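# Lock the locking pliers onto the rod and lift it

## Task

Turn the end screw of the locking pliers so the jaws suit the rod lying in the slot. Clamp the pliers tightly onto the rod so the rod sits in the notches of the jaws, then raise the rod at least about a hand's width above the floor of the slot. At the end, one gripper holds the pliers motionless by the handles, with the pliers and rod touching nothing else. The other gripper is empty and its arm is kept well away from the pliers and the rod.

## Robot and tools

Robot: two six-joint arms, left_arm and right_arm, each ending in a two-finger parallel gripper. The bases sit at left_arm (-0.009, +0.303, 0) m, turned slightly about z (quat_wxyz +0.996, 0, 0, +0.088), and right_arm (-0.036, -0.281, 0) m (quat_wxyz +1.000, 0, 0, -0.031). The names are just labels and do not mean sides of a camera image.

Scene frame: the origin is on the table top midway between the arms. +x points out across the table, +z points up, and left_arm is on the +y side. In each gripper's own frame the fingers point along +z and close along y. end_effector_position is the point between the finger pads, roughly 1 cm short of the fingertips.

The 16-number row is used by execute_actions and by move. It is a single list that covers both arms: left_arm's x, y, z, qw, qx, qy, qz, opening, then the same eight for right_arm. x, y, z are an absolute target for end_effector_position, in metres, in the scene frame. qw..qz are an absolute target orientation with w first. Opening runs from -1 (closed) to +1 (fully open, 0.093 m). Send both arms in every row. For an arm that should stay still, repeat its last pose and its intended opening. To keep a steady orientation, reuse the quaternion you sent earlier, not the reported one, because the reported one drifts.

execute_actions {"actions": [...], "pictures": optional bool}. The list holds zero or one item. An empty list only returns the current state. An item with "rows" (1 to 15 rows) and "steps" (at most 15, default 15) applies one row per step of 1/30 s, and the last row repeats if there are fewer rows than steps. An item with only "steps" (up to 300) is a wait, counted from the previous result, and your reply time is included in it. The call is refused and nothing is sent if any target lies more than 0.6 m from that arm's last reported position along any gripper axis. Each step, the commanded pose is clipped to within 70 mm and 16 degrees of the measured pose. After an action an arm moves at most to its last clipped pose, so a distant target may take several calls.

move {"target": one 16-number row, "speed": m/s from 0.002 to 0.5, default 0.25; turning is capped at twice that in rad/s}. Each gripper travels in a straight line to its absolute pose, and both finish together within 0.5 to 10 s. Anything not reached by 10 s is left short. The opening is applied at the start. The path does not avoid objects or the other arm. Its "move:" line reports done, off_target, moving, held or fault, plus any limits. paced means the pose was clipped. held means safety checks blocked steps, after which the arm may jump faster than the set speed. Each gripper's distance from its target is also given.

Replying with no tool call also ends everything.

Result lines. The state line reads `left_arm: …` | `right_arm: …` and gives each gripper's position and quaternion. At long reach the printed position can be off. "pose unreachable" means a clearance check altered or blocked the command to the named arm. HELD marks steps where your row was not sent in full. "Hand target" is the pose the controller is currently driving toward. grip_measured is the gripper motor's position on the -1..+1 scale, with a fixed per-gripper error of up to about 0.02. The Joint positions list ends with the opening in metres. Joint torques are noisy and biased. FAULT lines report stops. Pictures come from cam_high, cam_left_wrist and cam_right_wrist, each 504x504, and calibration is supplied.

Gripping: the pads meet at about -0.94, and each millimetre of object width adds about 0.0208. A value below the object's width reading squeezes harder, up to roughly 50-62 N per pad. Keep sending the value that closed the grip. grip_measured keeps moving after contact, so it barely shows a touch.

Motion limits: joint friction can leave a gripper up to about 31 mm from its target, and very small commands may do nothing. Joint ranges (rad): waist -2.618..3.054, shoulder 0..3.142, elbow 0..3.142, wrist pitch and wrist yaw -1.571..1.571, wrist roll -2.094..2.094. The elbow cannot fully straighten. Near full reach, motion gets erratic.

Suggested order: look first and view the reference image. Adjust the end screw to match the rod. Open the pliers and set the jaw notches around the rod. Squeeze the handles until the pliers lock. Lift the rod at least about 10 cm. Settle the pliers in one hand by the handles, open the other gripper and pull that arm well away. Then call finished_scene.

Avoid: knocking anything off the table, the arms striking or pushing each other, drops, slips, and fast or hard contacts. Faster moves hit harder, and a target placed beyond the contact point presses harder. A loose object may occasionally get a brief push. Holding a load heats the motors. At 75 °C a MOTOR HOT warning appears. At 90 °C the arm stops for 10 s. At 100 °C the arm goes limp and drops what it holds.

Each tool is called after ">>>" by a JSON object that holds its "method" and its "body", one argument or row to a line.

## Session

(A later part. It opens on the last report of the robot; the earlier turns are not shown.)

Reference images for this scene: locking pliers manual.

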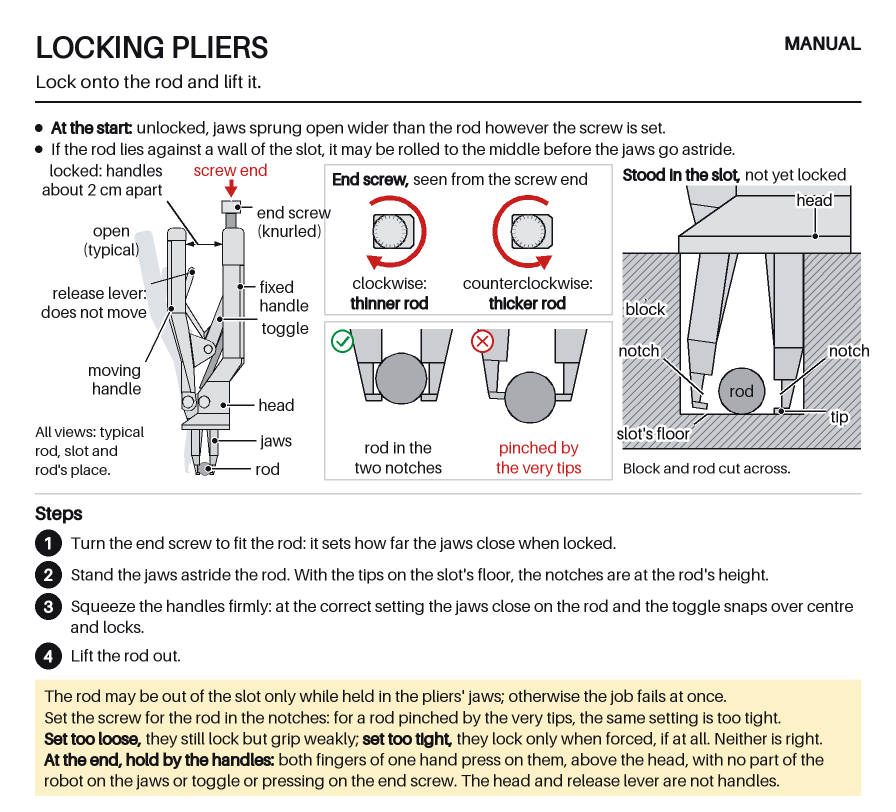

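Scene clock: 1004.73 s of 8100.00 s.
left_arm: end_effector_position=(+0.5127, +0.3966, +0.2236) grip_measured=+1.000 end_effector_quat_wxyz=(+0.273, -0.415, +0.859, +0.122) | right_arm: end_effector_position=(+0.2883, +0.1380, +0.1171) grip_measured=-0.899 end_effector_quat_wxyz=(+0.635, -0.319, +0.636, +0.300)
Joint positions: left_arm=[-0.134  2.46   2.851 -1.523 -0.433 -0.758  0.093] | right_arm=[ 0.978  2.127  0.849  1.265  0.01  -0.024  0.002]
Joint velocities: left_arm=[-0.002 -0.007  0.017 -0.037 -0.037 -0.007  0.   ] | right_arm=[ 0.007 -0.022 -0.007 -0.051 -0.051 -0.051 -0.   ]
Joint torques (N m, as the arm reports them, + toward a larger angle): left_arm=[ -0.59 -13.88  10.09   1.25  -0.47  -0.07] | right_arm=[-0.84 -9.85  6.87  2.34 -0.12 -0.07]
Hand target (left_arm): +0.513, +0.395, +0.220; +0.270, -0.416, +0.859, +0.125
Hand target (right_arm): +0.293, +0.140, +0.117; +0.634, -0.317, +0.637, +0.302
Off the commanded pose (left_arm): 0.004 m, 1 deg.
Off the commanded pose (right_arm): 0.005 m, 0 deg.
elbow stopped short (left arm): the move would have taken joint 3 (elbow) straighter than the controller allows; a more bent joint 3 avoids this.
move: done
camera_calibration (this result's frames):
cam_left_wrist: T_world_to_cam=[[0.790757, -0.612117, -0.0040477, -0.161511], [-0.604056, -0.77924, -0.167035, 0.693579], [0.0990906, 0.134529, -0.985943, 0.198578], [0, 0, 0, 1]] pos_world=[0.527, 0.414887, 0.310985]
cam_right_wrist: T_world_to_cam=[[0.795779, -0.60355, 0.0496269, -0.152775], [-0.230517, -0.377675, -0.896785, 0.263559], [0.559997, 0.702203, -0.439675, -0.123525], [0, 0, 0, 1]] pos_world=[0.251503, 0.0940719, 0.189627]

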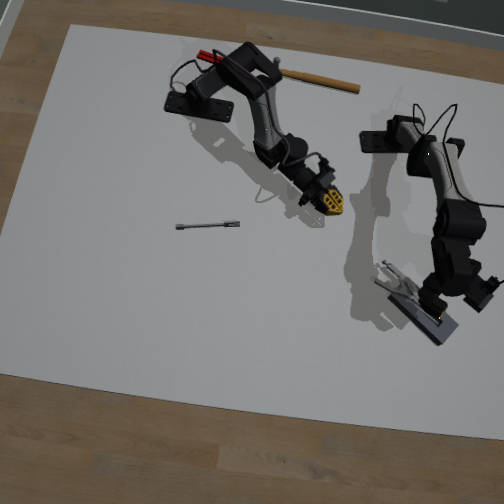

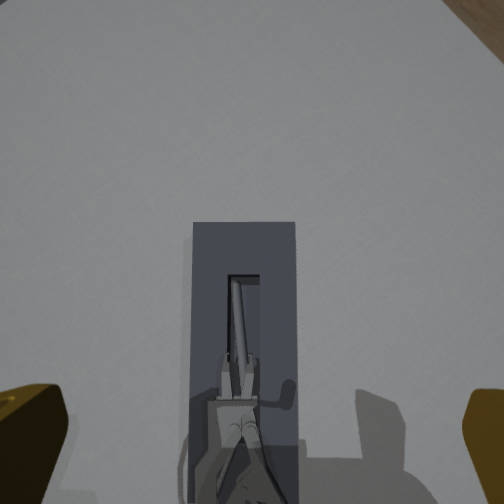

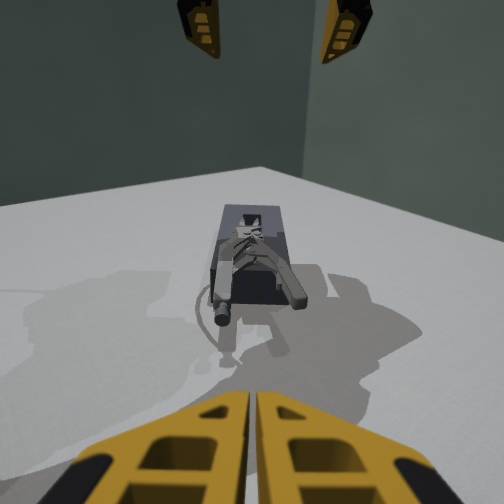

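>>> {"method": "move", "body": {
  "target": [0.34,0.33,0.14,0.466,0.467,0.562,0.499,0.0,0.293,0.14,0.117,0.634,-0.317,0.637,0.302,-0.9],
  "speed": 0.35
}}

>>> {"method": "move", "body": {
  "target": [0.345,0.315,0.062,0.466,0.467,0.562,0.499,0.0,0.293,0.14,0.117,0.634,-0.317,0.637,0.302,-0.9],
  "speed": 0.15
}}

Scene clock: 1035.93 s of 8100.00 s.
left_arm: end_effector_position=(+0.3459, +0.3255, +0.1549) grip_measured=+0.001 end_effector_quat_wxyz=(+0.474, +0.457, +0.555, +0.509) | right_arm: end_effector_position=(+0.2883, +0.1380, +0.1171) grip_measured=-0.899 end_effector_quat_wxyz=(+0.635, -0.319, +0.636, +0.300)
Joint positions: left_arm=[-0.177  1.402  0.171  1.199 -0.134  1.506  0.045] | right_arm=[ 0.978  2.127  0.849  1.265  0.01  -0.024  0.002]
Joint velocities: left_arm=[-0.002  0.007 -0.017 -0.066  0.022 -0.081 -0.001] | right_arm=[ 0.017  0.012 -0.012  0.007  0.037 -0.022  0.   ]
Joint torques (N m, as the arm reports them, + toward a larger angle): left_arm=[ 0.41 -3.13  4.34  2.72 -0.02  0.05] | right_arm=[-0.88 -9.83  6.9   2.34 -0.13 -0.07]
Hand target (left_arm): +0.340, +0.328, +0.142; +0.463, +0.466, +0.561, +0.504
Hand target (right_arm): +0.293, +0.140, +0.117; +0.634, -0.317, +0.637, +0.302
Off the commanded pose (left_arm): 0.017 m, 2 deg.
Off the commanded pose (right_arm): 0.005 m, 0 deg.
MOTOR HOT: a motor of the left arm reached 75 °C. Now the hottest motor of the left arm, joint 2 (shoulder), reports 74 °C. The controller's stop level is 90 °C. To cool a motor, set the load down, stop pushing, or move to a pose that needs little force.
move: off_target (left_arm)
camera_calibration (this result's frames):
cam_left_wrist: T_world_to_cam=[[0.00336552, -0.0630703, -0.998003, 0.174225], [-0.542652, 0.838168, -0.0547992, -0.039172], [0.839951, 0.541753, -0.0314043, -0.3798], [0, 0, 0, 1]] pos_world=[0.297171, 0.249579, 0.159803]
cam_right_wrist: T_world_to_cam=[[0.795779, -0.60355, 0.0496269, -0.152775], [-0.230517, -0.377675, -0.896785, 0.263559], [0.559997, 0.702203, -0.439675, -0.123525], [0, 0, 0, 1]] pos_world=[0.251503, 0.0940719, 0.189627]

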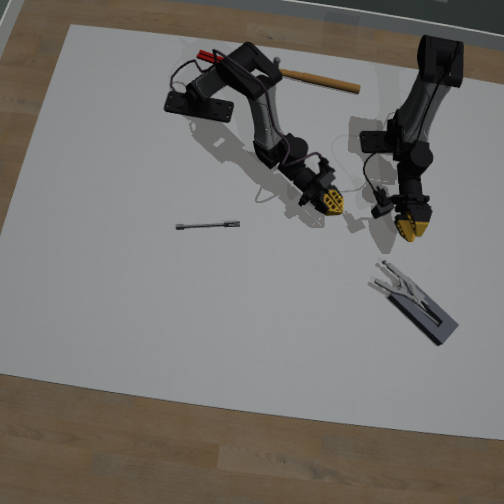

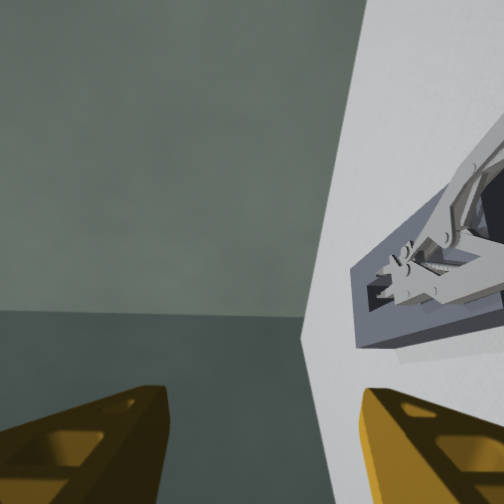

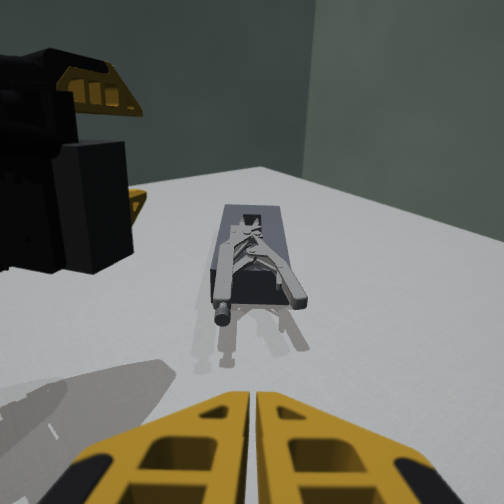

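Scene clock: 1037.10 s of 8100.00 s.
left_arm: end_effector_position=(+0.3496, +0.3171, +0.0652) grip_measured=+0.001 end_effector_quat_wxyz=(+0.433, +0.491, +0.592, +0.470) | right_arm: end_effector_position=(+0.2883, +0.1380, +0.1171) grip_measured=-0.899 end_effector_quat_wxyz=(+0.635, -0.319, +0.636, +0.300)
Joint positions: left_arm=[-0.22   1.917  0.154  1.575 -0.176  1.487  0.045] | right_arm=[ 0.978  2.127  0.849  1.265  0.01  -0.024  0.002]
Joint velocities: left_arm=[-0.012 -0.012  0.002  0.051  0.022 -0.022  0.001] | right_arm=[-0.007 -0.007  0.027  0.007  0.081  0.066 -0.002]
Joint torques (N m, as the arm reports them, + toward a larger angle): left_arm=[-0.9  -5.13  2.41  2.73 -0.16 -0.13] | right_arm=[-0.82 -9.85  6.84  2.35 -0.13 -0.07]
Hand target (left_arm): +0.347, +0.315, +0.061; +0.432, +0.492, +0.596, +0.465
Hand target (right_arm): +0.293, +0.140, +0.117; +0.634, -0.317, +0.637, +0.302
Off the commanded pose (left_arm): 0.006 m, 7 deg.
Off the commanded pose (right_arm): 0.005 m, 0 deg.
MOTOR HOT: still on. Now the hottest motor of the left arm, joint 2 (shoulder), reports 73 °C; the controller's stop level is 90 °C.
joint sent to its limit (left arm) — the command would take joint 4 (wrist pitch) past its upper limit, so that joint was sent only as far as its limit.
move: off_target (left_arm)
camera_calibration (this result's frames):
cam_left_wrist: T_world_to_cam=[[-0.147802, -0.0741676, -0.986232, 0.139717], [-0.546093, 0.837512, 0.0188572, -0.0384328], [0.824583, 0.541362, -0.164289, -0.366923], [0, 0, 0, 1]] pos_world=[0.302221, 0.241188, 0.0782364]
cam_right_wrist: T_world_to_cam=[[0.795779, -0.60355, 0.0496269, -0.152775], [-0.230517, -0.377675, -0.896785, 0.263559], [0.559997, 0.702203, -0.439675, -0.123525], [0, 0, 0, 1]] pos_world=[0.251503, 0.0940719, 0.189627]

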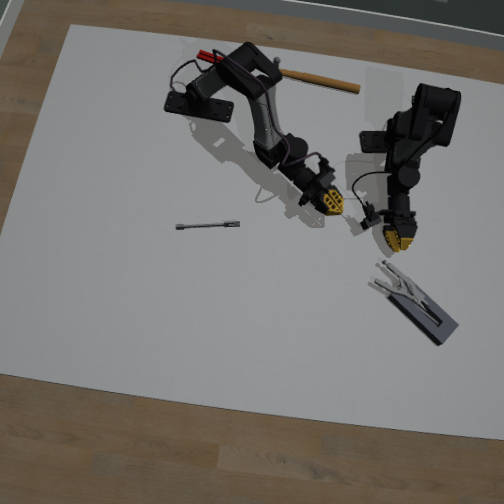

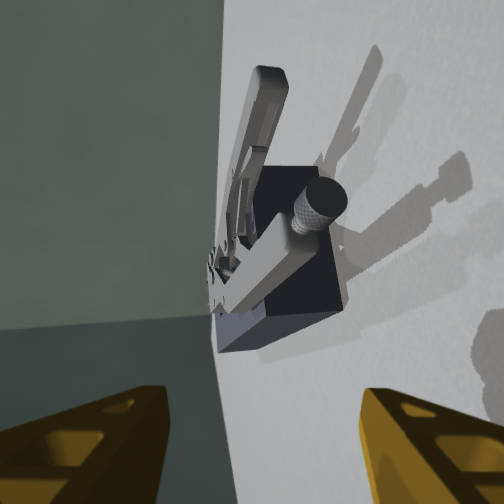

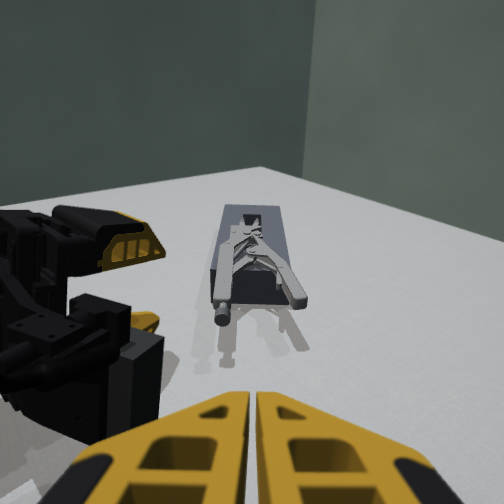

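>>> {"method": "move", "body": {
  "target": [0.375,0.312,0.047,0.44,0.487,0.587,0.475,-0.2,0.25,0.07,0.13,0.634,-0.317,0.637,0.302,-0.9],
  "speed": 0.08
}}

Scene clock: 1047.80 s of 8100.00 s.
left_arm: end_effector_position=(+0.3689, +0.3161, +0.0507) grip_measured=-0.198 end_effector_quat_wxyz=(+0.427, +0.492, +0.596, +0.470) | right_arm: end_effector_position=(+0.2520, +0.0737, +0.1198) grip_measured=-0.899 end_effector_quat_wxyz=(+0.625, -0.323, +0.647, +0.295)
Joint positions: left_arm=[-0.227  2.029  0.238  1.591 -0.189  1.486  0.036] | right_arm=[ 0.943  1.926  0.535  1.345 -0.025 -0.024  0.002]
Joint velocities: left_arm=[-0.002 -0.012 -0.002  0.051 -0.051  0.007  0.   ] | right_arm=[-0.017 -0.012  0.012 -0.037 -0.007 -0.022 -0.   ]
Joint torques (N m, as the arm reports them, + toward a larger angle): left_arm=[-1.06 -5.5   5.2   2.56 -0.1  -0.13] | right_arm=[ -0.82 -10.51   3.75   2.69  -0.15  -0.07]
Hand target (left_arm): +0.375, +0.312, +0.047; +0.430, +0.493, +0.596, +0.466
Hand target (right_arm): +0.251, +0.070, +0.131; +0.634, -0.317, +0.637, +0.302
Off the commanded pose (left_arm): 0.008 m, 2 deg.
Off the commanded pose (right_arm): 0.011 m, 2 deg.
MOTOR HOT: cleared. Now the hottest motor of the left arm, joint 2 (shoulder), reports 68 °C.
joint sent to its limit (left arm) — the command would take joint 4 (wrist pitch) past its upper limit, so that joint was sent only as far as its limit.
move: off_target (right_arm)
camera_calibration (this result's frames):
cam_left_wrist: T_world_to_cam=[[-0.158697, -0.0729202, -0.984631, 0.131804], [-0.551795, 0.833536, 0.0272044, -0.0238737], [0.818741, 0.547632, -0.172516, -0.384146], [0, 0, 0, 1]] pos_world=[0.32226, 0.239882, 0.0641559]
cam_right_wrist: T_world_to_cam=[[0.796094, -0.603279, 0.0478406, -0.162753], [-0.249435, -0.399126, -0.882315, 0.237906], [0.551377, 0.690473, -0.468221, -0.0504016], [0, 0, 0, 1]] pos_world=[0.216699, 0.03157, 0.194095]

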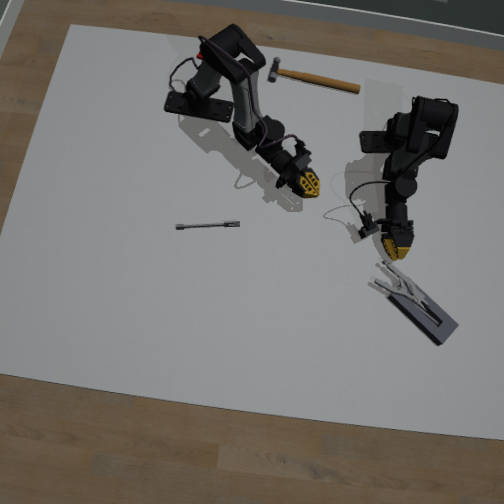

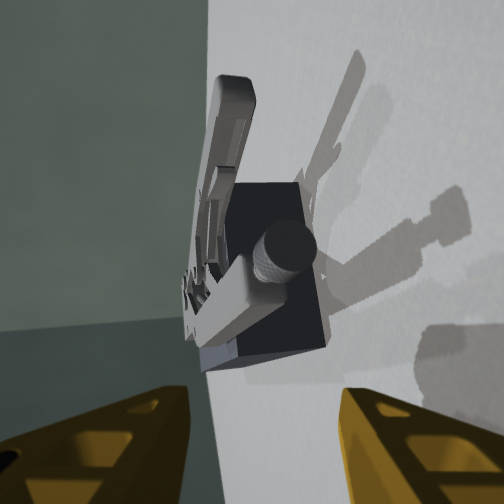

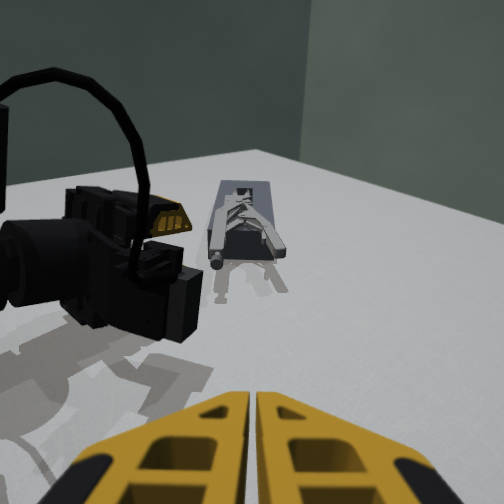

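>>> {"method": "move", "body": {
  "target": [0.425,0.313,0.047,0.45,0.48,0.578,0.483,-0.2,0.25,0.07,0.13,0.634,-0.317,0.637,0.302,-0.9],
  "speed": 0.05
}}

Scene clock: 1052.33 s of 8100.00 s.
left_arm: end_effector_position=(+0.4190, +0.3127, +0.0540) grip_measured=-0.199 end_effector_quat_wxyz=(+0.450, +0.476, +0.578, +0.487) | right_arm: end_effector_position=(+0.2518, +0.0738, +0.1207) grip_measured=-0.899 end_effector_quat_wxyz=(+0.626, -0.323, +0.645, +0.296)
Joint positions: left_arm=[-0.227  2.15   0.436  1.591 -0.184  1.491  0.036] | right_arm=[ 0.943  1.926  0.535  1.349 -0.026 -0.024  0.002]
Joint velocities: left_arm=[-0.002 -0.012 -0.032  0.022 -0.037  0.007 -0.001] | right_arm=[-0.002  0.012 -0.012 -0.007 -0.037  0.007  0.   ]
Joint torques (N m, as the arm reports them, + toward a larger angle): left_arm=[ 0.24 -6.65  5.75  2.55  0.06 -0.01] | right_arm=[ -0.56 -10.18   3.69   2.71  -0.1   -0.08]
Hand target (left_arm): +0.424, +0.314, +0.048; +0.450, +0.480, +0.578, +0.483
Hand target (right_arm): +0.250, +0.070, +0.130; +0.634, -0.317, +0.637, +0.302
Off the commanded pose (left_arm): 0.009 m, 1 deg.
Off the commanded pose (right_arm): 0.010 m, 2 deg.
joint sent to its limit (left arm) — the command would take joint 4 (wrist pitch) past its upper limit, so that joint was sent only as far as its limit.
move: done
camera_calibration (this result's frames):
cam_left_wrist: T_world_to_cam=[[-0.0843791, -0.0723883, -0.993801, 0.111864], [-0.547267, 0.836833, -0.0144889, 0.00582372], [0.832694, 0.542651, -0.110227, -0.430381], [0, 0, 0, 1]] pos_world=[0.371002, 0.236771, 0.0638151]
cam_right_wrist: T_world_to_cam=[[0.796669, -0.602511, 0.0479528, -0.162821], [-0.246868, -0.396784, -0.884092, 0.238144], [0.551702, 0.692491, -0.464846, -0.0506413], [0, 0, 0, 1]] pos_world=[0.216444, 0.031459, 0.194809]

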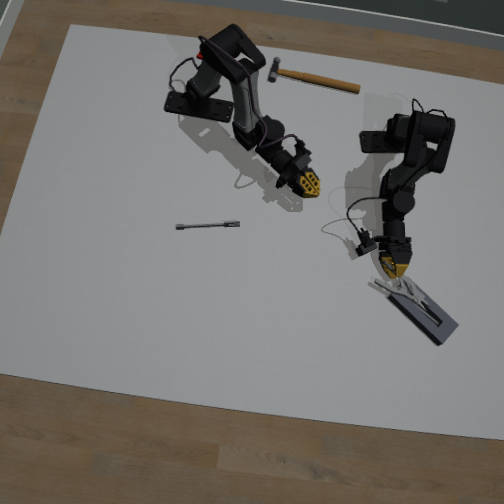

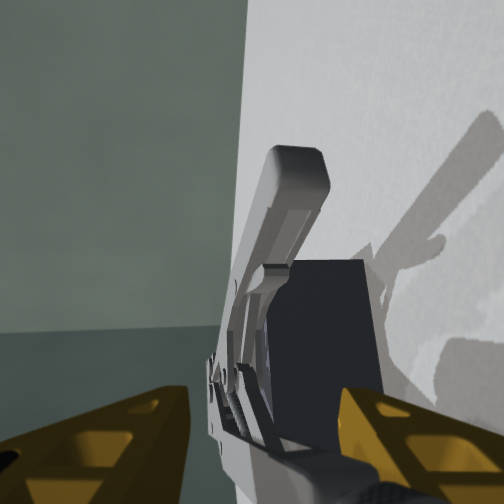

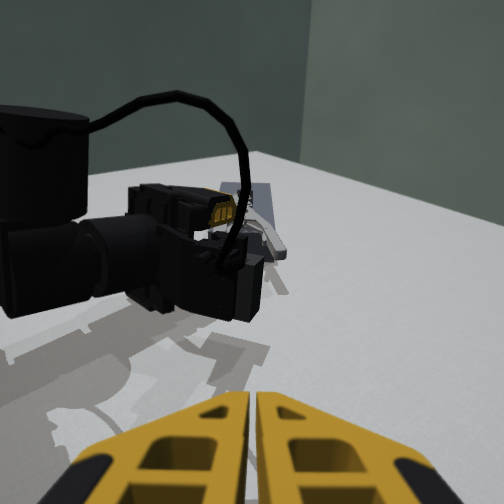

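>>> {"method": "move", "body": {
  "target": [0.403,0.312,0.044,0.445,0.483,0.583,0.478,-0.2,0.25,0.07,0.13,0.634,-0.317,0.637,0.302,-0.9],
  "speed": 0.03
}}

Scene clock: 1055.07 s of 8100.00 s.
left_arm: end_effector_position=(+0.4148, +0.3129, +0.0535) grip_measured=-0.199 end_effector_quat_wxyz=(+0.448, +0.478, +0.579, +0.485) | right_arm: end_effector_position=(+0.2519, +0.0738, +0.1208) grip_measured=-0.899 end_effector_quat_wxyz=(+0.626, -0.323, +0.645, +0.296)
Joint positions: left_arm=[-0.227  2.14   0.419  1.591 -0.184  1.491  0.036] | right_arm=[ 0.943  1.926  0.535  1.349 -0.026 -0.024  0.002]
Joint velocities: left_arm=[-0.007  0.007 -0.012  0.007 -0.037 -0.066  0.001] | right_arm=[ 0.007 -0.007 -0.017 -0.051  0.022 -0.051  0.001]
Joint torques (N m, as the arm reports them, + toward a larger angle): left_arm=[-0.51 -9.74 -0.26  2.56 -0.07 -0.15] | right_arm=[ -0.55 -10.23   3.68   2.71  -0.1   -0.07]
Hand target (left_arm): +0.404, +0.312, +0.044; +0.440, +0.487, +0.588, +0.473
Hand target (right_arm): +0.250, +0.070, +0.130; +0.634, -0.317, +0.637, +0.302
Off the commanded pose (left_arm): 0.015 m, 1 deg.
Off the commanded pose (right_arm): 0.010 m, 2 deg.
joint sent to its limit (left arm) — the command would take joint 4 (wrist pitch) past its upper limit, so that joint was sent only as far as its limit.
move: off_target (left_arm)
camera_calibration (this result's frames):
cam_left_wrist: T_world_to_cam=[[-0.091625, -0.0716508, -0.993212, 0.113798], [-0.547316, 0.836868, -0.0098815, 0.0030862], [0.831896, 0.542696, -0.115894, -0.426404], [0, 0, 0, 1]] pos_world=[0.366839, 0.236978, 0.0636386]
cam_right_wrist: T_world_to_cam=[[0.796657, -0.602525, 0.0479692, -0.162824], [-0.246653, -0.396524, -0.884268, 0.238176], [0.551814, 0.692627, -0.464509, -0.0506811], [0, 0, 0, 1]] pos_world=[0.216428, 0.0314402, 0.19488]

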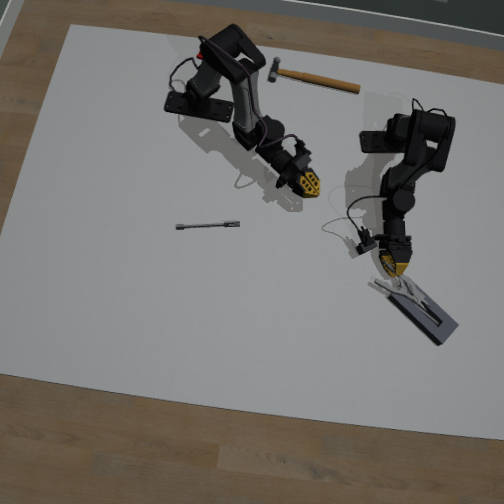

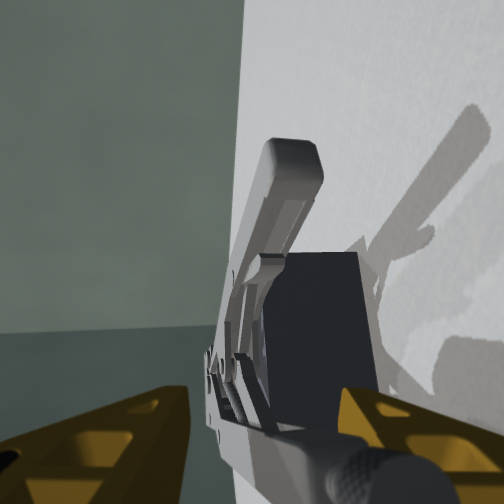

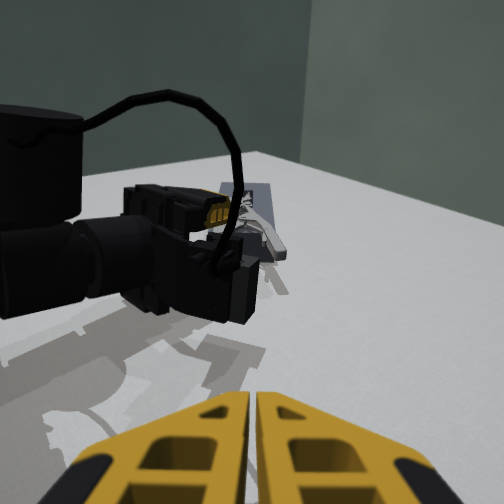

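>>> {"method": "move", "body": {
  "target": [0.396,0.312,0.040,0.44,0.487,0.588,0.473,-0.2,0.25,0.07,0.13,0.634,-0.317,0.637,0.302,-0.9],
  "speed": 0.02
}}

Scene clock: 1058.03 s of 8100.00 s.
left_arm: end_effector_position=(+0.4100, +0.3131, +0.0528) grip_measured=-0.199 end_effector_quat_wxyz=(+0.446, +0.480, +0.581, +0.483) | right_arm: end_effector_position=(+0.2519, +0.0738, +0.1208) grip_measured=-0.899 end_effector_quat_wxyz=(+0.626, -0.323, +0.645, +0.296)
Joint positions: left_arm=[-0.227  2.13   0.4    1.591 -0.183  1.491  0.036] | right_arm=[ 0.943  1.926  0.535  1.349 -0.026 -0.024  0.002]
Joint velocities: left_arm=[ 0.002 -0.002  0.007  0.051 -0.007 -0.007  0.   ] | right_arm=[-0.007 -0.007 -0.007 -0.007 -0.081 -0.022  0.   ]
Joint torques (N m, as the arm reports them, + toward a larger angle): left_arm=[-0.56 -8.9  -1.14  2.52 -0.08 -0.19] | right_arm=[ -0.56 -10.19   3.73   2.73  -0.1   -0.07]
Hand target (left_arm): +0.397, +0.312, +0.040; +0.435, +0.491, +0.593, +0.468
Hand target (right_arm): +0.250, +0.070, +0.130; +0.634, -0.317, +0.637, +0.302
Off the commanded pose (left_arm): 0.019 m, 2 deg.
Off the commanded pose (right_arm): 0.010 m, 2 deg.
joint sent to its limit (left arm) — the command would take joint 4 (wrist pitch) past its upper limit, so that joint was sent only as far as its limit.
move: off_target (left_arm)
camera_calibration (this result's frames):
cam_left_wrist: T_world_to_cam=[[-0.0999764, -0.0712479, -0.992436, 0.11597], [-0.547062, 0.837077, -0.00498447, -0.0000932249], [0.831101, 0.542425, -0.122665, -0.421859], [0, 0, 0, 1]] pos_world=[0.36215, 0.237167, 0.0633451]
cam_right_wrist: T_world_to_cam=[[0.796657, -0.602525, 0.0479692, -0.162824], [-0.246653, -0.396524, -0.884268, 0.238176], [0.551814, 0.692627, -0.464509, -0.0506811], [0, 0, 0, 1]] pos_world=[0.216428, 0.0314402, 0.19488]

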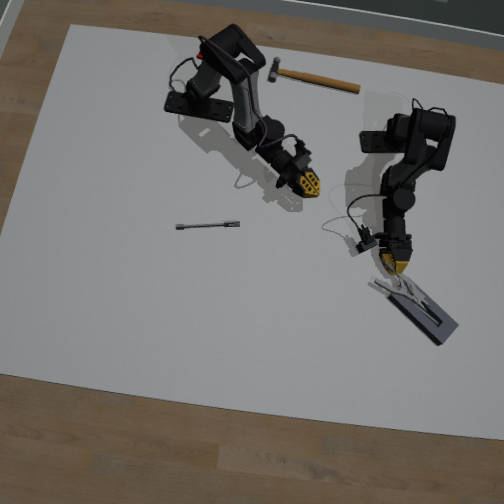

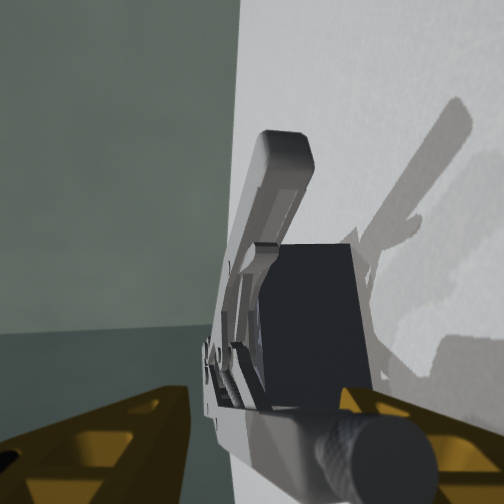

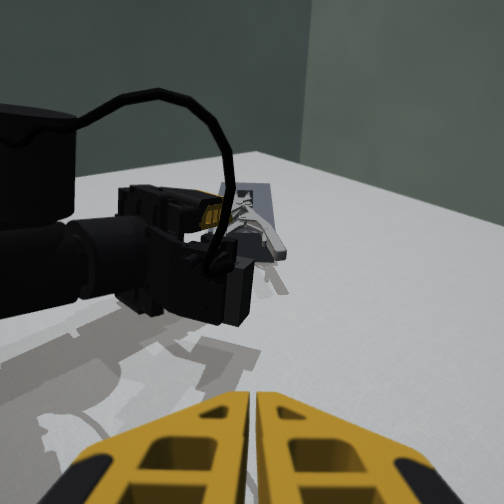

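>>> {"method": "execute_actions", "body": {
  "actions": [
    {"rows":[[0.404,0.313,0.048,0.446,0.48,0.581,0.483,-0.26,0.25,0.07,0.13,0.634,-0.317,0.637,0.302,-0.9],[0.404,0.313,0.048,0.446,0.48,0.581,0.483,-0.31,0.25,0.07,0.13,0.634,-0.317,0.637,0.302,-0.9],[0.404,0.313,0.048,0.446,0.48,0.581,0.483,-0.36,0.25,0.07,0.13,0.634,-0.317,0.637,0.302,-0.9],[0.404,0.313,0.048,0.446,0.48,0.581,0.483,-0.40,0.25,0.07,0.13,0.634,-0.317,0.637,0.302,-0.9],[0.404,0.313,0.048,0.446,0.48,0.581,0.483,-0.44,0.25,0.07,0.13,0.634,-0.317,0.637,0.302,-0.9],[0.404,0.313,0.048,0.446,0.48,0.581,0.483,-0.48,0.25,0.07,0.13,0.634,-0.317,0.637,0.302,-0.9],[0.404,0.313,0.048,0.446,0.48,0.581,0.483,-0.52,0.25,0.07,0.13,0.634,-0.317,0.637,0.302,-0.9],[0.404,0.313,0.048,0.446,0.48,0.581,0.483,-0.56,0.25,0.07,0.13,0.634,-0.317,0.637,0.302,-0.9],[0.404,0.313,0.048,0.446,0.48,0.581,0.483,-0.60,0.25,0.07,0.13,0.634,-0.317,0.637,0.302,-0.9],[0.404,0.313,0.052,0.446,0.48,0.581,0.483,-0.64,0.25,0.07,0.13,0.634,-0.317,0.637,0.302,-0.9],[0.404,0.313,0.055,0.446,0.48,0.581,0.483,-0.68,0.25,0.07,0.13,0.634,-0.317,0.637,0.302,-0.9],[0.404,0.313,0.058,0.446,0.48,0.581,0.483,-0.72,0.25,0.07,0.13,0.634,-0.317,0.637,0.302,-0.9],[0.404,0.313,0.060,0.446,0.48,0.581,0.483,-0.76,0.25,0.07,0.13,0.634,-0.317,0.637,0.302,-0.9],[0.404,0.313,0.062,0.446,0.48,0.581,0.483,-0.80,0.25,0.07,0.13,0.634,-0.317,0.637,0.302,-0.9],[0.404,0.313,0.064,0.446,0.48,0.581,0.483,-0.83,0.25,0.07,0.13,0.634,-0.317,0.637,0.302,-0.9]],"steps":15}
  ],
  "pictures": false
}}

>>> {"method": "move", "body": {
  "target": [0.41,0.32,0.14,0.446,0.48,0.581,0.483,-0.83,0.25,0.07,0.13,0.634,-0.317,0.637,0.302,-0.9],
  "speed": 0.1
}}

Scene clock: 1066.30 s of 8100.00 s.
left_arm: end_effector_position=(+0.4123, +0.3127, +0.0701) grip_measured=-0.802 end_effector_quat_wxyz=(+0.456, +0.473, +0.570, +0.494) | right_arm: end_effector_position=(+0.2519, +0.0738, +0.1208) grip_measured=-0.899 end_effector_quat_wxyz=(+0.626, -0.323, +0.645, +0.296)
Joint positions: left_arm=[-0.227  2.083  0.4    1.586 -0.181  1.5    0.007] | right_arm=[ 0.943  1.926  0.535  1.349 -0.026 -0.024  0.002]
Joint velocities: left_arm=[-0.007 -0.271 -0.017 -0.242 -0.022 -0.037 -0.028] | right_arm=[ 0.002 -0.007 -0.012 -0.051  0.066 -0.022  0.001]
Joint torques (N m, as the arm reports them, + toward a larger angle): left_arm=[ -0.44 -10.05   0.65   2.64  -0.12  -0.16] | right_arm=[ -0.59 -10.2    3.71   2.72  -0.1   -0.07]
Hand target (left_arm): +0.404, +0.313, +0.064; +0.446, +0.480, +0.581, +0.483
Hand target (right_arm): +0.250, +0.070, +0.130; +0.634, -0.317, +0.637, +0.302
Off the commanded pose (left_arm): 0.010 m, 2 deg.
Off the commanded pose (right_arm): 0.010 m, 2 deg.
Steps of this call (steps 1 to 233: nothing new was sent; steps 234 to 248: all 15 steps of this action). Readings (end_effector_position):
234: left_arm (+0.4100, +0.3131, +0.0528) | right_arm (+0.2519, +0.0738, +0.1208)
235: left_arm (+0.4100, +0.3131, +0.0526) | right_arm (+0.2519, +0.0738, +0.1208)
237: left_arm (+0.4100, +0.3131, +0.0525) | right_arm (+0.2519, +0.0738, +0.1208)
241: left_arm (+0.4100, +0.3131, +0.0525) | right_arm (+0.2519, +0.0738, +0.1208)
248: the state above

Scene clock: 1067.97 s of 8100.00 s.
left_arm: end_effector_position=(+0.4001, +0.3170, +0.1134) grip_measured=-0.814 end_effector_quat_wxyz=(+0.420, +0.505, +0.596, +0.463) | right_arm: end_effector_position=(+0.2519, +0.0738, +0.1208) grip_measured=-0.899 end_effector_quat_wxyz=(+0.626, -0.323, +0.645, +0.296)
Joint positions: left_arm=[-0.208  1.627  0.4    1.003 -0.159  1.501  0.006] | right_arm=[ 0.943  1.926  0.535  1.349 -0.026 -0.024  0.002]
Joint velocities: left_arm=[ 0.002 -0.002 -0.017 -0.007  0.007  0.007  0.002] | right_arm=[-0.012  0.002 -0.002  0.007 -0.007  0.007 -0.001]
Joint torques (N m, as the arm reports them, + toward a larger angle): left_arm=[ 0.33 -9.27  9.54  3.01 -0.07 -0.08] | right_arm=[ -0.59 -10.21   3.67   2.72  -0.09  -0.06]
Hand target (left_arm): +0.408, +0.320, +0.141; +0.446, +0.480, +0.581, +0.483
Hand target (right_arm): +0.250, +0.070, +0.130; +0.634, -0.317, +0.637, +0.302
Off the commanded pose (left_arm): 0.029 m, 5 deg.
Off the commanded pose (right_arm): 0.010 m, 2 deg.
move: off_target (left_arm)
camera_calibration (this result's frames):
cam_left_wrist: T_world_to_cam=[[-0.18588, -0.0611479, -0.980668, 0.205178], [-0.538786, 0.840976, 0.0496866, -0.0192517], [0.82168, 0.537606, -0.189267, -0.395456], [0, 0, 0, 1]] pos_world=[0.352704, 0.241336, 0.127321]
cam_right_wrist: T_world_to_cam=[[0.796657, -0.602525, 0.0479692, -0.162824], [-0.246653, -0.396524, -0.884268, 0.238176], [0.551814, 0.692627, -0.464509, -0.0506811], [0, 0, 0, 1]] pos_world=[0.216428, 0.0314402, 0.19488]

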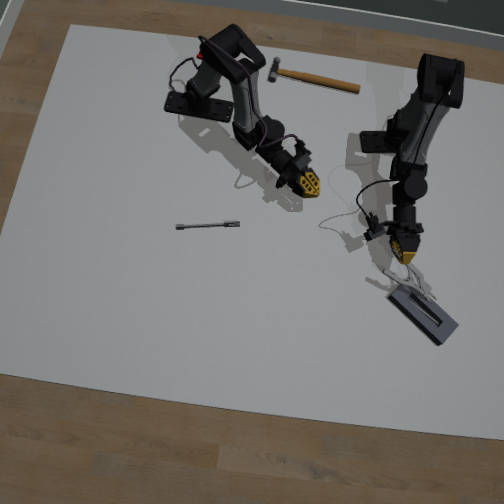

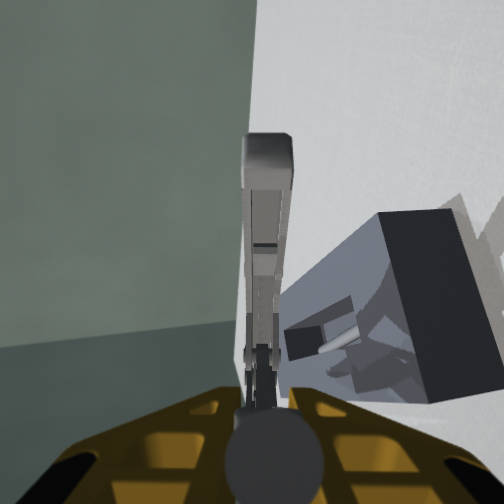

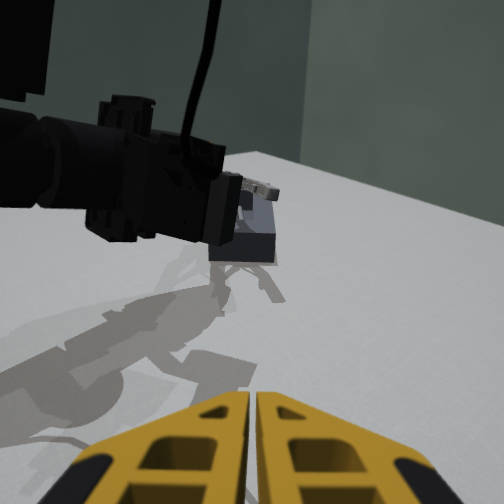

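>>> {"method": "move", "body": {
  "target": [0.478,0.408,0.225,0.362,0.301,0.874,-0.125,-0.83,0.293,0.14,0.117,0.634,-0.317,0.637,0.302,-0.9],
  "speed": 0.25
}}

Scene clock: 1074.43 s of 8100.00 s.
left_arm: end_effector_position=(+0.4718, +0.4090, +0.2144) grip_measured=-0.814 end_effector_quat_wxyz=(+0.348, +0.301, +0.880, -0.121) | right_arm: end_effector_position=(+0.2913, +0.1353, +0.1178) grip_measured=-0.899 end_effector_quat_wxyz=(+0.636, -0.319, +0.636, +0.300)
Joint positions: left_arm=[ 0.249  2.105  2.122 -1.177  0.652  0.944  0.006] | right_arm=[ 0.967  2.126  0.847  1.268 -0.002 -0.024  0.002]
Joint velocities: left_arm=[-0.007  0.002  0.017 -0.022 -0.022  0.022  0.   ] | right_arm=[0.017 0.022 0.007 0.022 0.022 0.037 0.   ]
Joint torques (N m, as the arm reports them, + toward a larger angle): left_arm=[  0.21 -12.98  11.88   1.28   0.64   0.08] | right_arm=[ 0.34 -9.49  6.9   2.34  0.   -0.07]
Hand target (left_arm): +0.476, +0.411, +0.223; +0.363, +0.305, +0.872, -0.121
Hand target (right_arm): +0.292, +0.141, +0.116; +0.634, -0.317, +0.637, +0.302
Off the commanded pose (left_arm): 0.012 m, 2 deg.
Off the commanded pose (right_arm): 0.005 m, 0 deg.
move: off_target (left_arm)
camera_calibration (this result's frames):
cam_left_wrist: T_world_to_cam=[[-0.597, -0.802095, -0.0153065, 0.613237], [-0.759724, 0.571386, -0.310383, 0.228722], [0.257703, -0.17367, -0.950488, 0.235541], [0, 0, 0, 1]] pos_world=[0.479168, 0.402092, 0.304257]
cam_right_wrist: T_world_to_cam=[[0.795945, -0.603341, 0.0495078, -0.156931], [-0.229217, -0.37606, -0.897796, 0.263329], [0.560295, 0.703249, -0.437619, -0.123449], [0, 0, 0, 1]] pos_world=[0.254436, 0.0911599, 0.190161]

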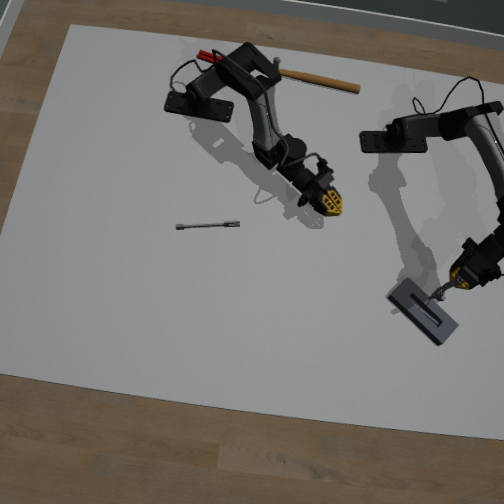

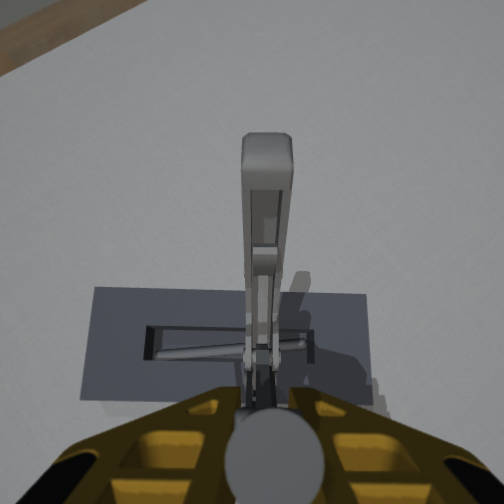

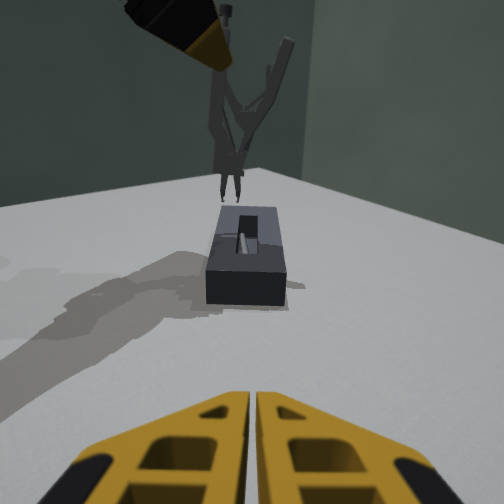

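>>> {"method": "move", "body": {
  "target": [0.495,0.419,0.198,0.362,0.301,0.874,-0.125,-0.83,0.293,0.14,0.117,0.634,-0.317,0.637,0.302,-0.9],
  "speed": 0.06
}}

>>> {"method": "zoom_image", "body": {
  "camera": "cam_right_wrist",
  "region": [170, 70, 370, 270]
}}

Scene clock: 1081.13 s of 8100.00 s.
left_arm: end_effector_position=(+0.4864, +0.4154, +0.1864) grip_measured=-0.814 end_effector_quat_wxyz=(+0.338, +0.297, +0.883, -0.131) | right_arm: end_effector_position=(+0.2913, +0.1352, +0.1173) grip_measured=-0.899 end_effector_quat_wxyz=(+0.635, -0.319, +0.636, +0.300)
Joint positions: left_arm=[ 0.249  2.189  2.151 -1.153  0.654  0.944  0.006] | right_arm=[ 0.967  2.126  0.847  1.266 -0.002 -0.024  0.002]
Joint velocities: left_arm=[ 0.012 -0.002  0.002 -0.081  0.007 -0.007 -0.001] | right_arm=[ 0.022  0.017 -0.012 -0.022  0.022 -0.081  0.   ]
Joint torques (N m, as the arm reports them, + toward a larger angle): left_arm=[  0.24 -14.23  11.95   1.4    0.62   0.01] | right_arm=[ 0.11 -9.73  6.93  2.34 -0.03 -0.07]
Hand target (left_arm): +0.494, +0.419, +0.198; +0.362, +0.301, +0.874, -0.124
Hand target (right_arm): +0.293, +0.140, +0.117; +0.634, -0.317, +0.637, +0.302
Off the commanded pose (left_arm): 0.015 m, 3 deg.
Off the commanded pose (right_arm): 0.005 m, 0 deg.
move: off_target (left_arm)
camera_calibration (this result's frames):
cam_left_wrist: T_world_to_cam=[[-0.597511, -0.801765, 0.0124159, 0.621595], [-0.767765, 0.567568, -0.297328, 0.230505], [0.23134, -0.187189, -0.954695, 0.225413], [0, 0, 0, 1]] pos_world=[0.496236, 0.40974, 0.276018]
cam_right_wrist: T_world_to_cam=[[0.796004, -0.603267, 0.0494736, -0.156931], [-0.230276, -0.377405, -0.896961, 0.263303], [0.559778, 0.702591, -0.439334, -0.123206], [0, 0, 0, 1]] pos_world=[0.254518, 0.0912641, 0.189808]

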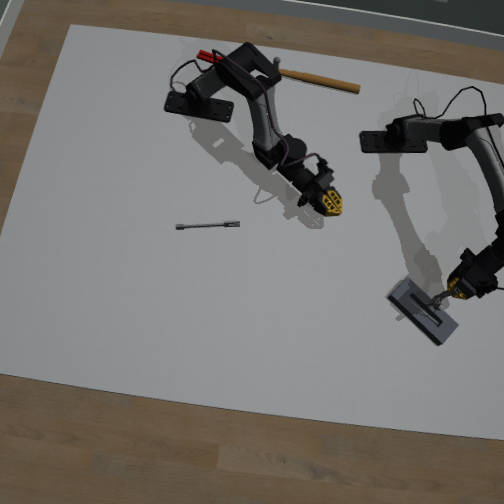

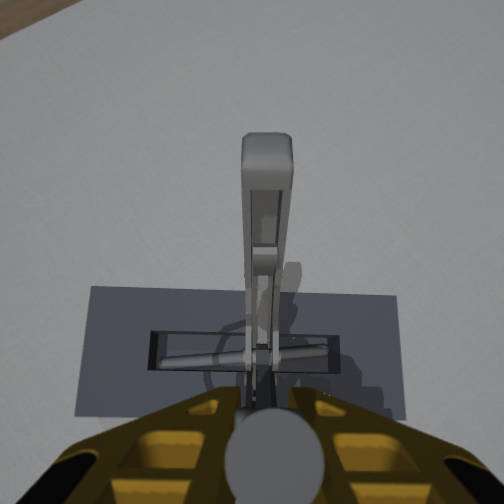

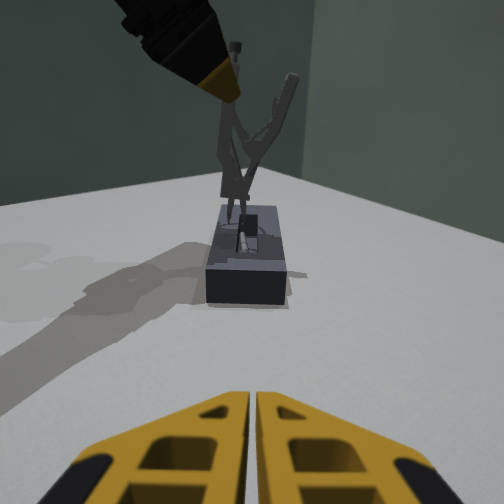

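Region (170, 70, 370, 270) of cam_right_wrist's 504x504 image, scaled by 2.520, with more detail than that image has.

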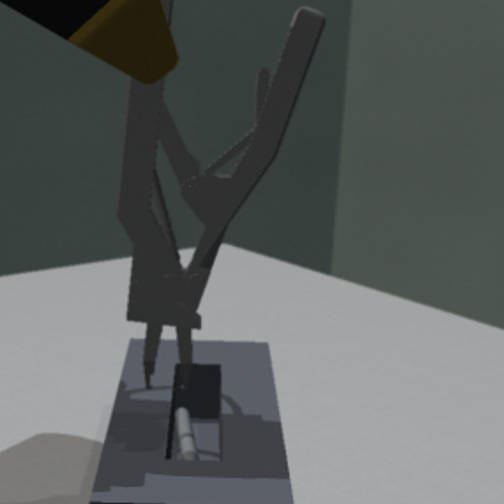

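>>> {"method": "move", "body": {
  "target": [0.495,0.419,0.204,0.415,0.293,0.850,-0.143,-0.83,0.293,0.14,0.117,0.634,-0.317,0.637,0.302,-0.9],
  "speed": 0.05
}}

>>> {"method": "zoom_image", "body": {
  "camera": "cam_right_wrist",
  "region": [170, 70, 370, 270]
}}

Scene clock: 1086.93 s of 8100.00 s.
left_arm: end_effector_position=(+0.4951, +0.4183, +0.1946) grip_measured=-0.814 end_effector_quat_wxyz=(+0.396, +0.295, +0.858, -0.141) | right_arm: end_effector_position=(+0.2913, +0.1352, +0.1172) grip_measured=-0.899 end_effector_quat_wxyz=(+0.635, -0.319, +0.636, +0.300)
Joint positions: left_arm=[ 0.274  2.15   2.048 -0.996  0.759  0.921  0.006] | right_arm=[ 0.967  2.126  0.847  1.265 -0.002 -0.024  0.002]
Joint velocities: left_arm=[-0.002 -0.002 -0.012 -0.007 -0.022  0.022  0.001] | right_arm=[-0.007 -0.007  0.012 -0.051 -0.022 -0.007 -0.   ]
Joint torques (N m, as the arm reports them, + toward a larger angle): left_arm=[  0.46 -17.04   7.1    1.63   0.69  -0.07] | right_arm=[ 0.15 -9.75  6.95  2.33 -0.02 -0.06]
Hand target (left_arm): +0.494, +0.419, +0.204; +0.414, +0.294, +0.850, -0.142
Hand target (right_arm): +0.293, +0.140, +0.117; +0.634, -0.317, +0.637, +0.302
Off the commanded pose (left_arm): 0.009 m, 2 deg.
Off the commanded pose (right_arm): 0.005 m, 0 deg.
move: done
camera_calibration (this result's frames):
cam_left_wrist: T_world_to_cam=[[-0.599748, -0.800158, -0.00701881, 0.633258], [-0.725764, 0.547639, -0.416363, 0.248706], [0.337, -0.244619, -0.909172, 0.194632], [0, 0, 0, 1]] pos_world=[0.494706, 0.418116, 0.28495]
cam_right_wrist: T_world_to_cam=[[0.796015, -0.603252, 0.0494668, -0.156931], [-0.230487, -0.377674, -0.896793, 0.263298], [0.559674, 0.702459, -0.439676, -0.123157], [0, 0, 0, 1]] pos_world=[0.254534, 0.0912849, 0.189738]

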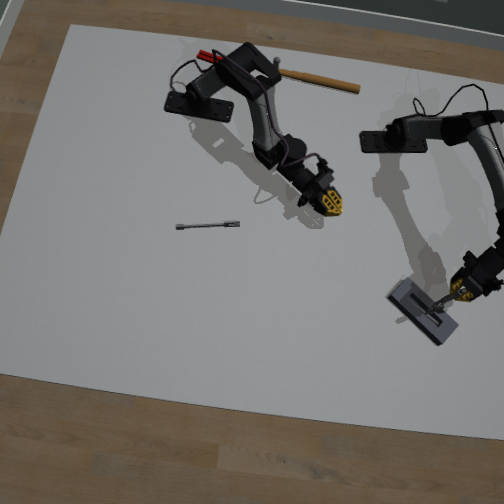

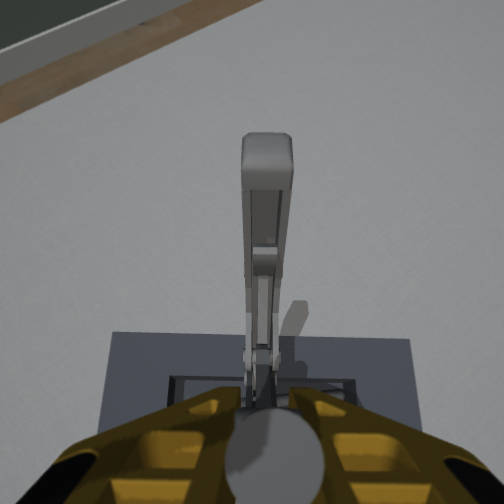

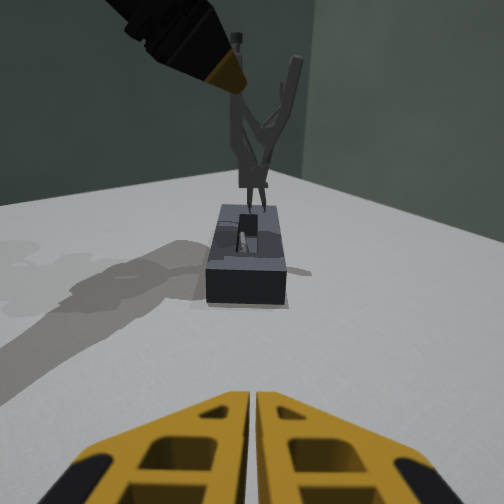

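Region (170, 70, 370, 270) of cam_right_wrist's 504x504 image, scaled by 2.520, with more detail than that image has.

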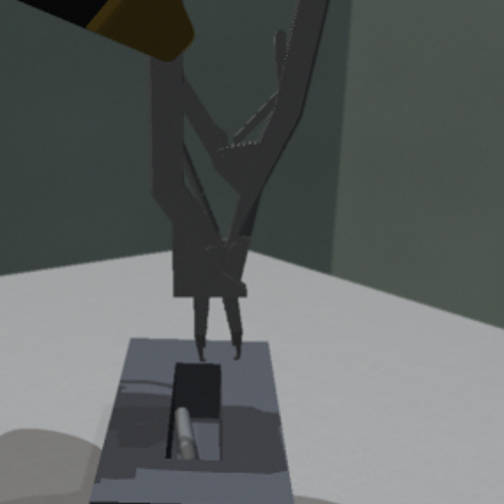

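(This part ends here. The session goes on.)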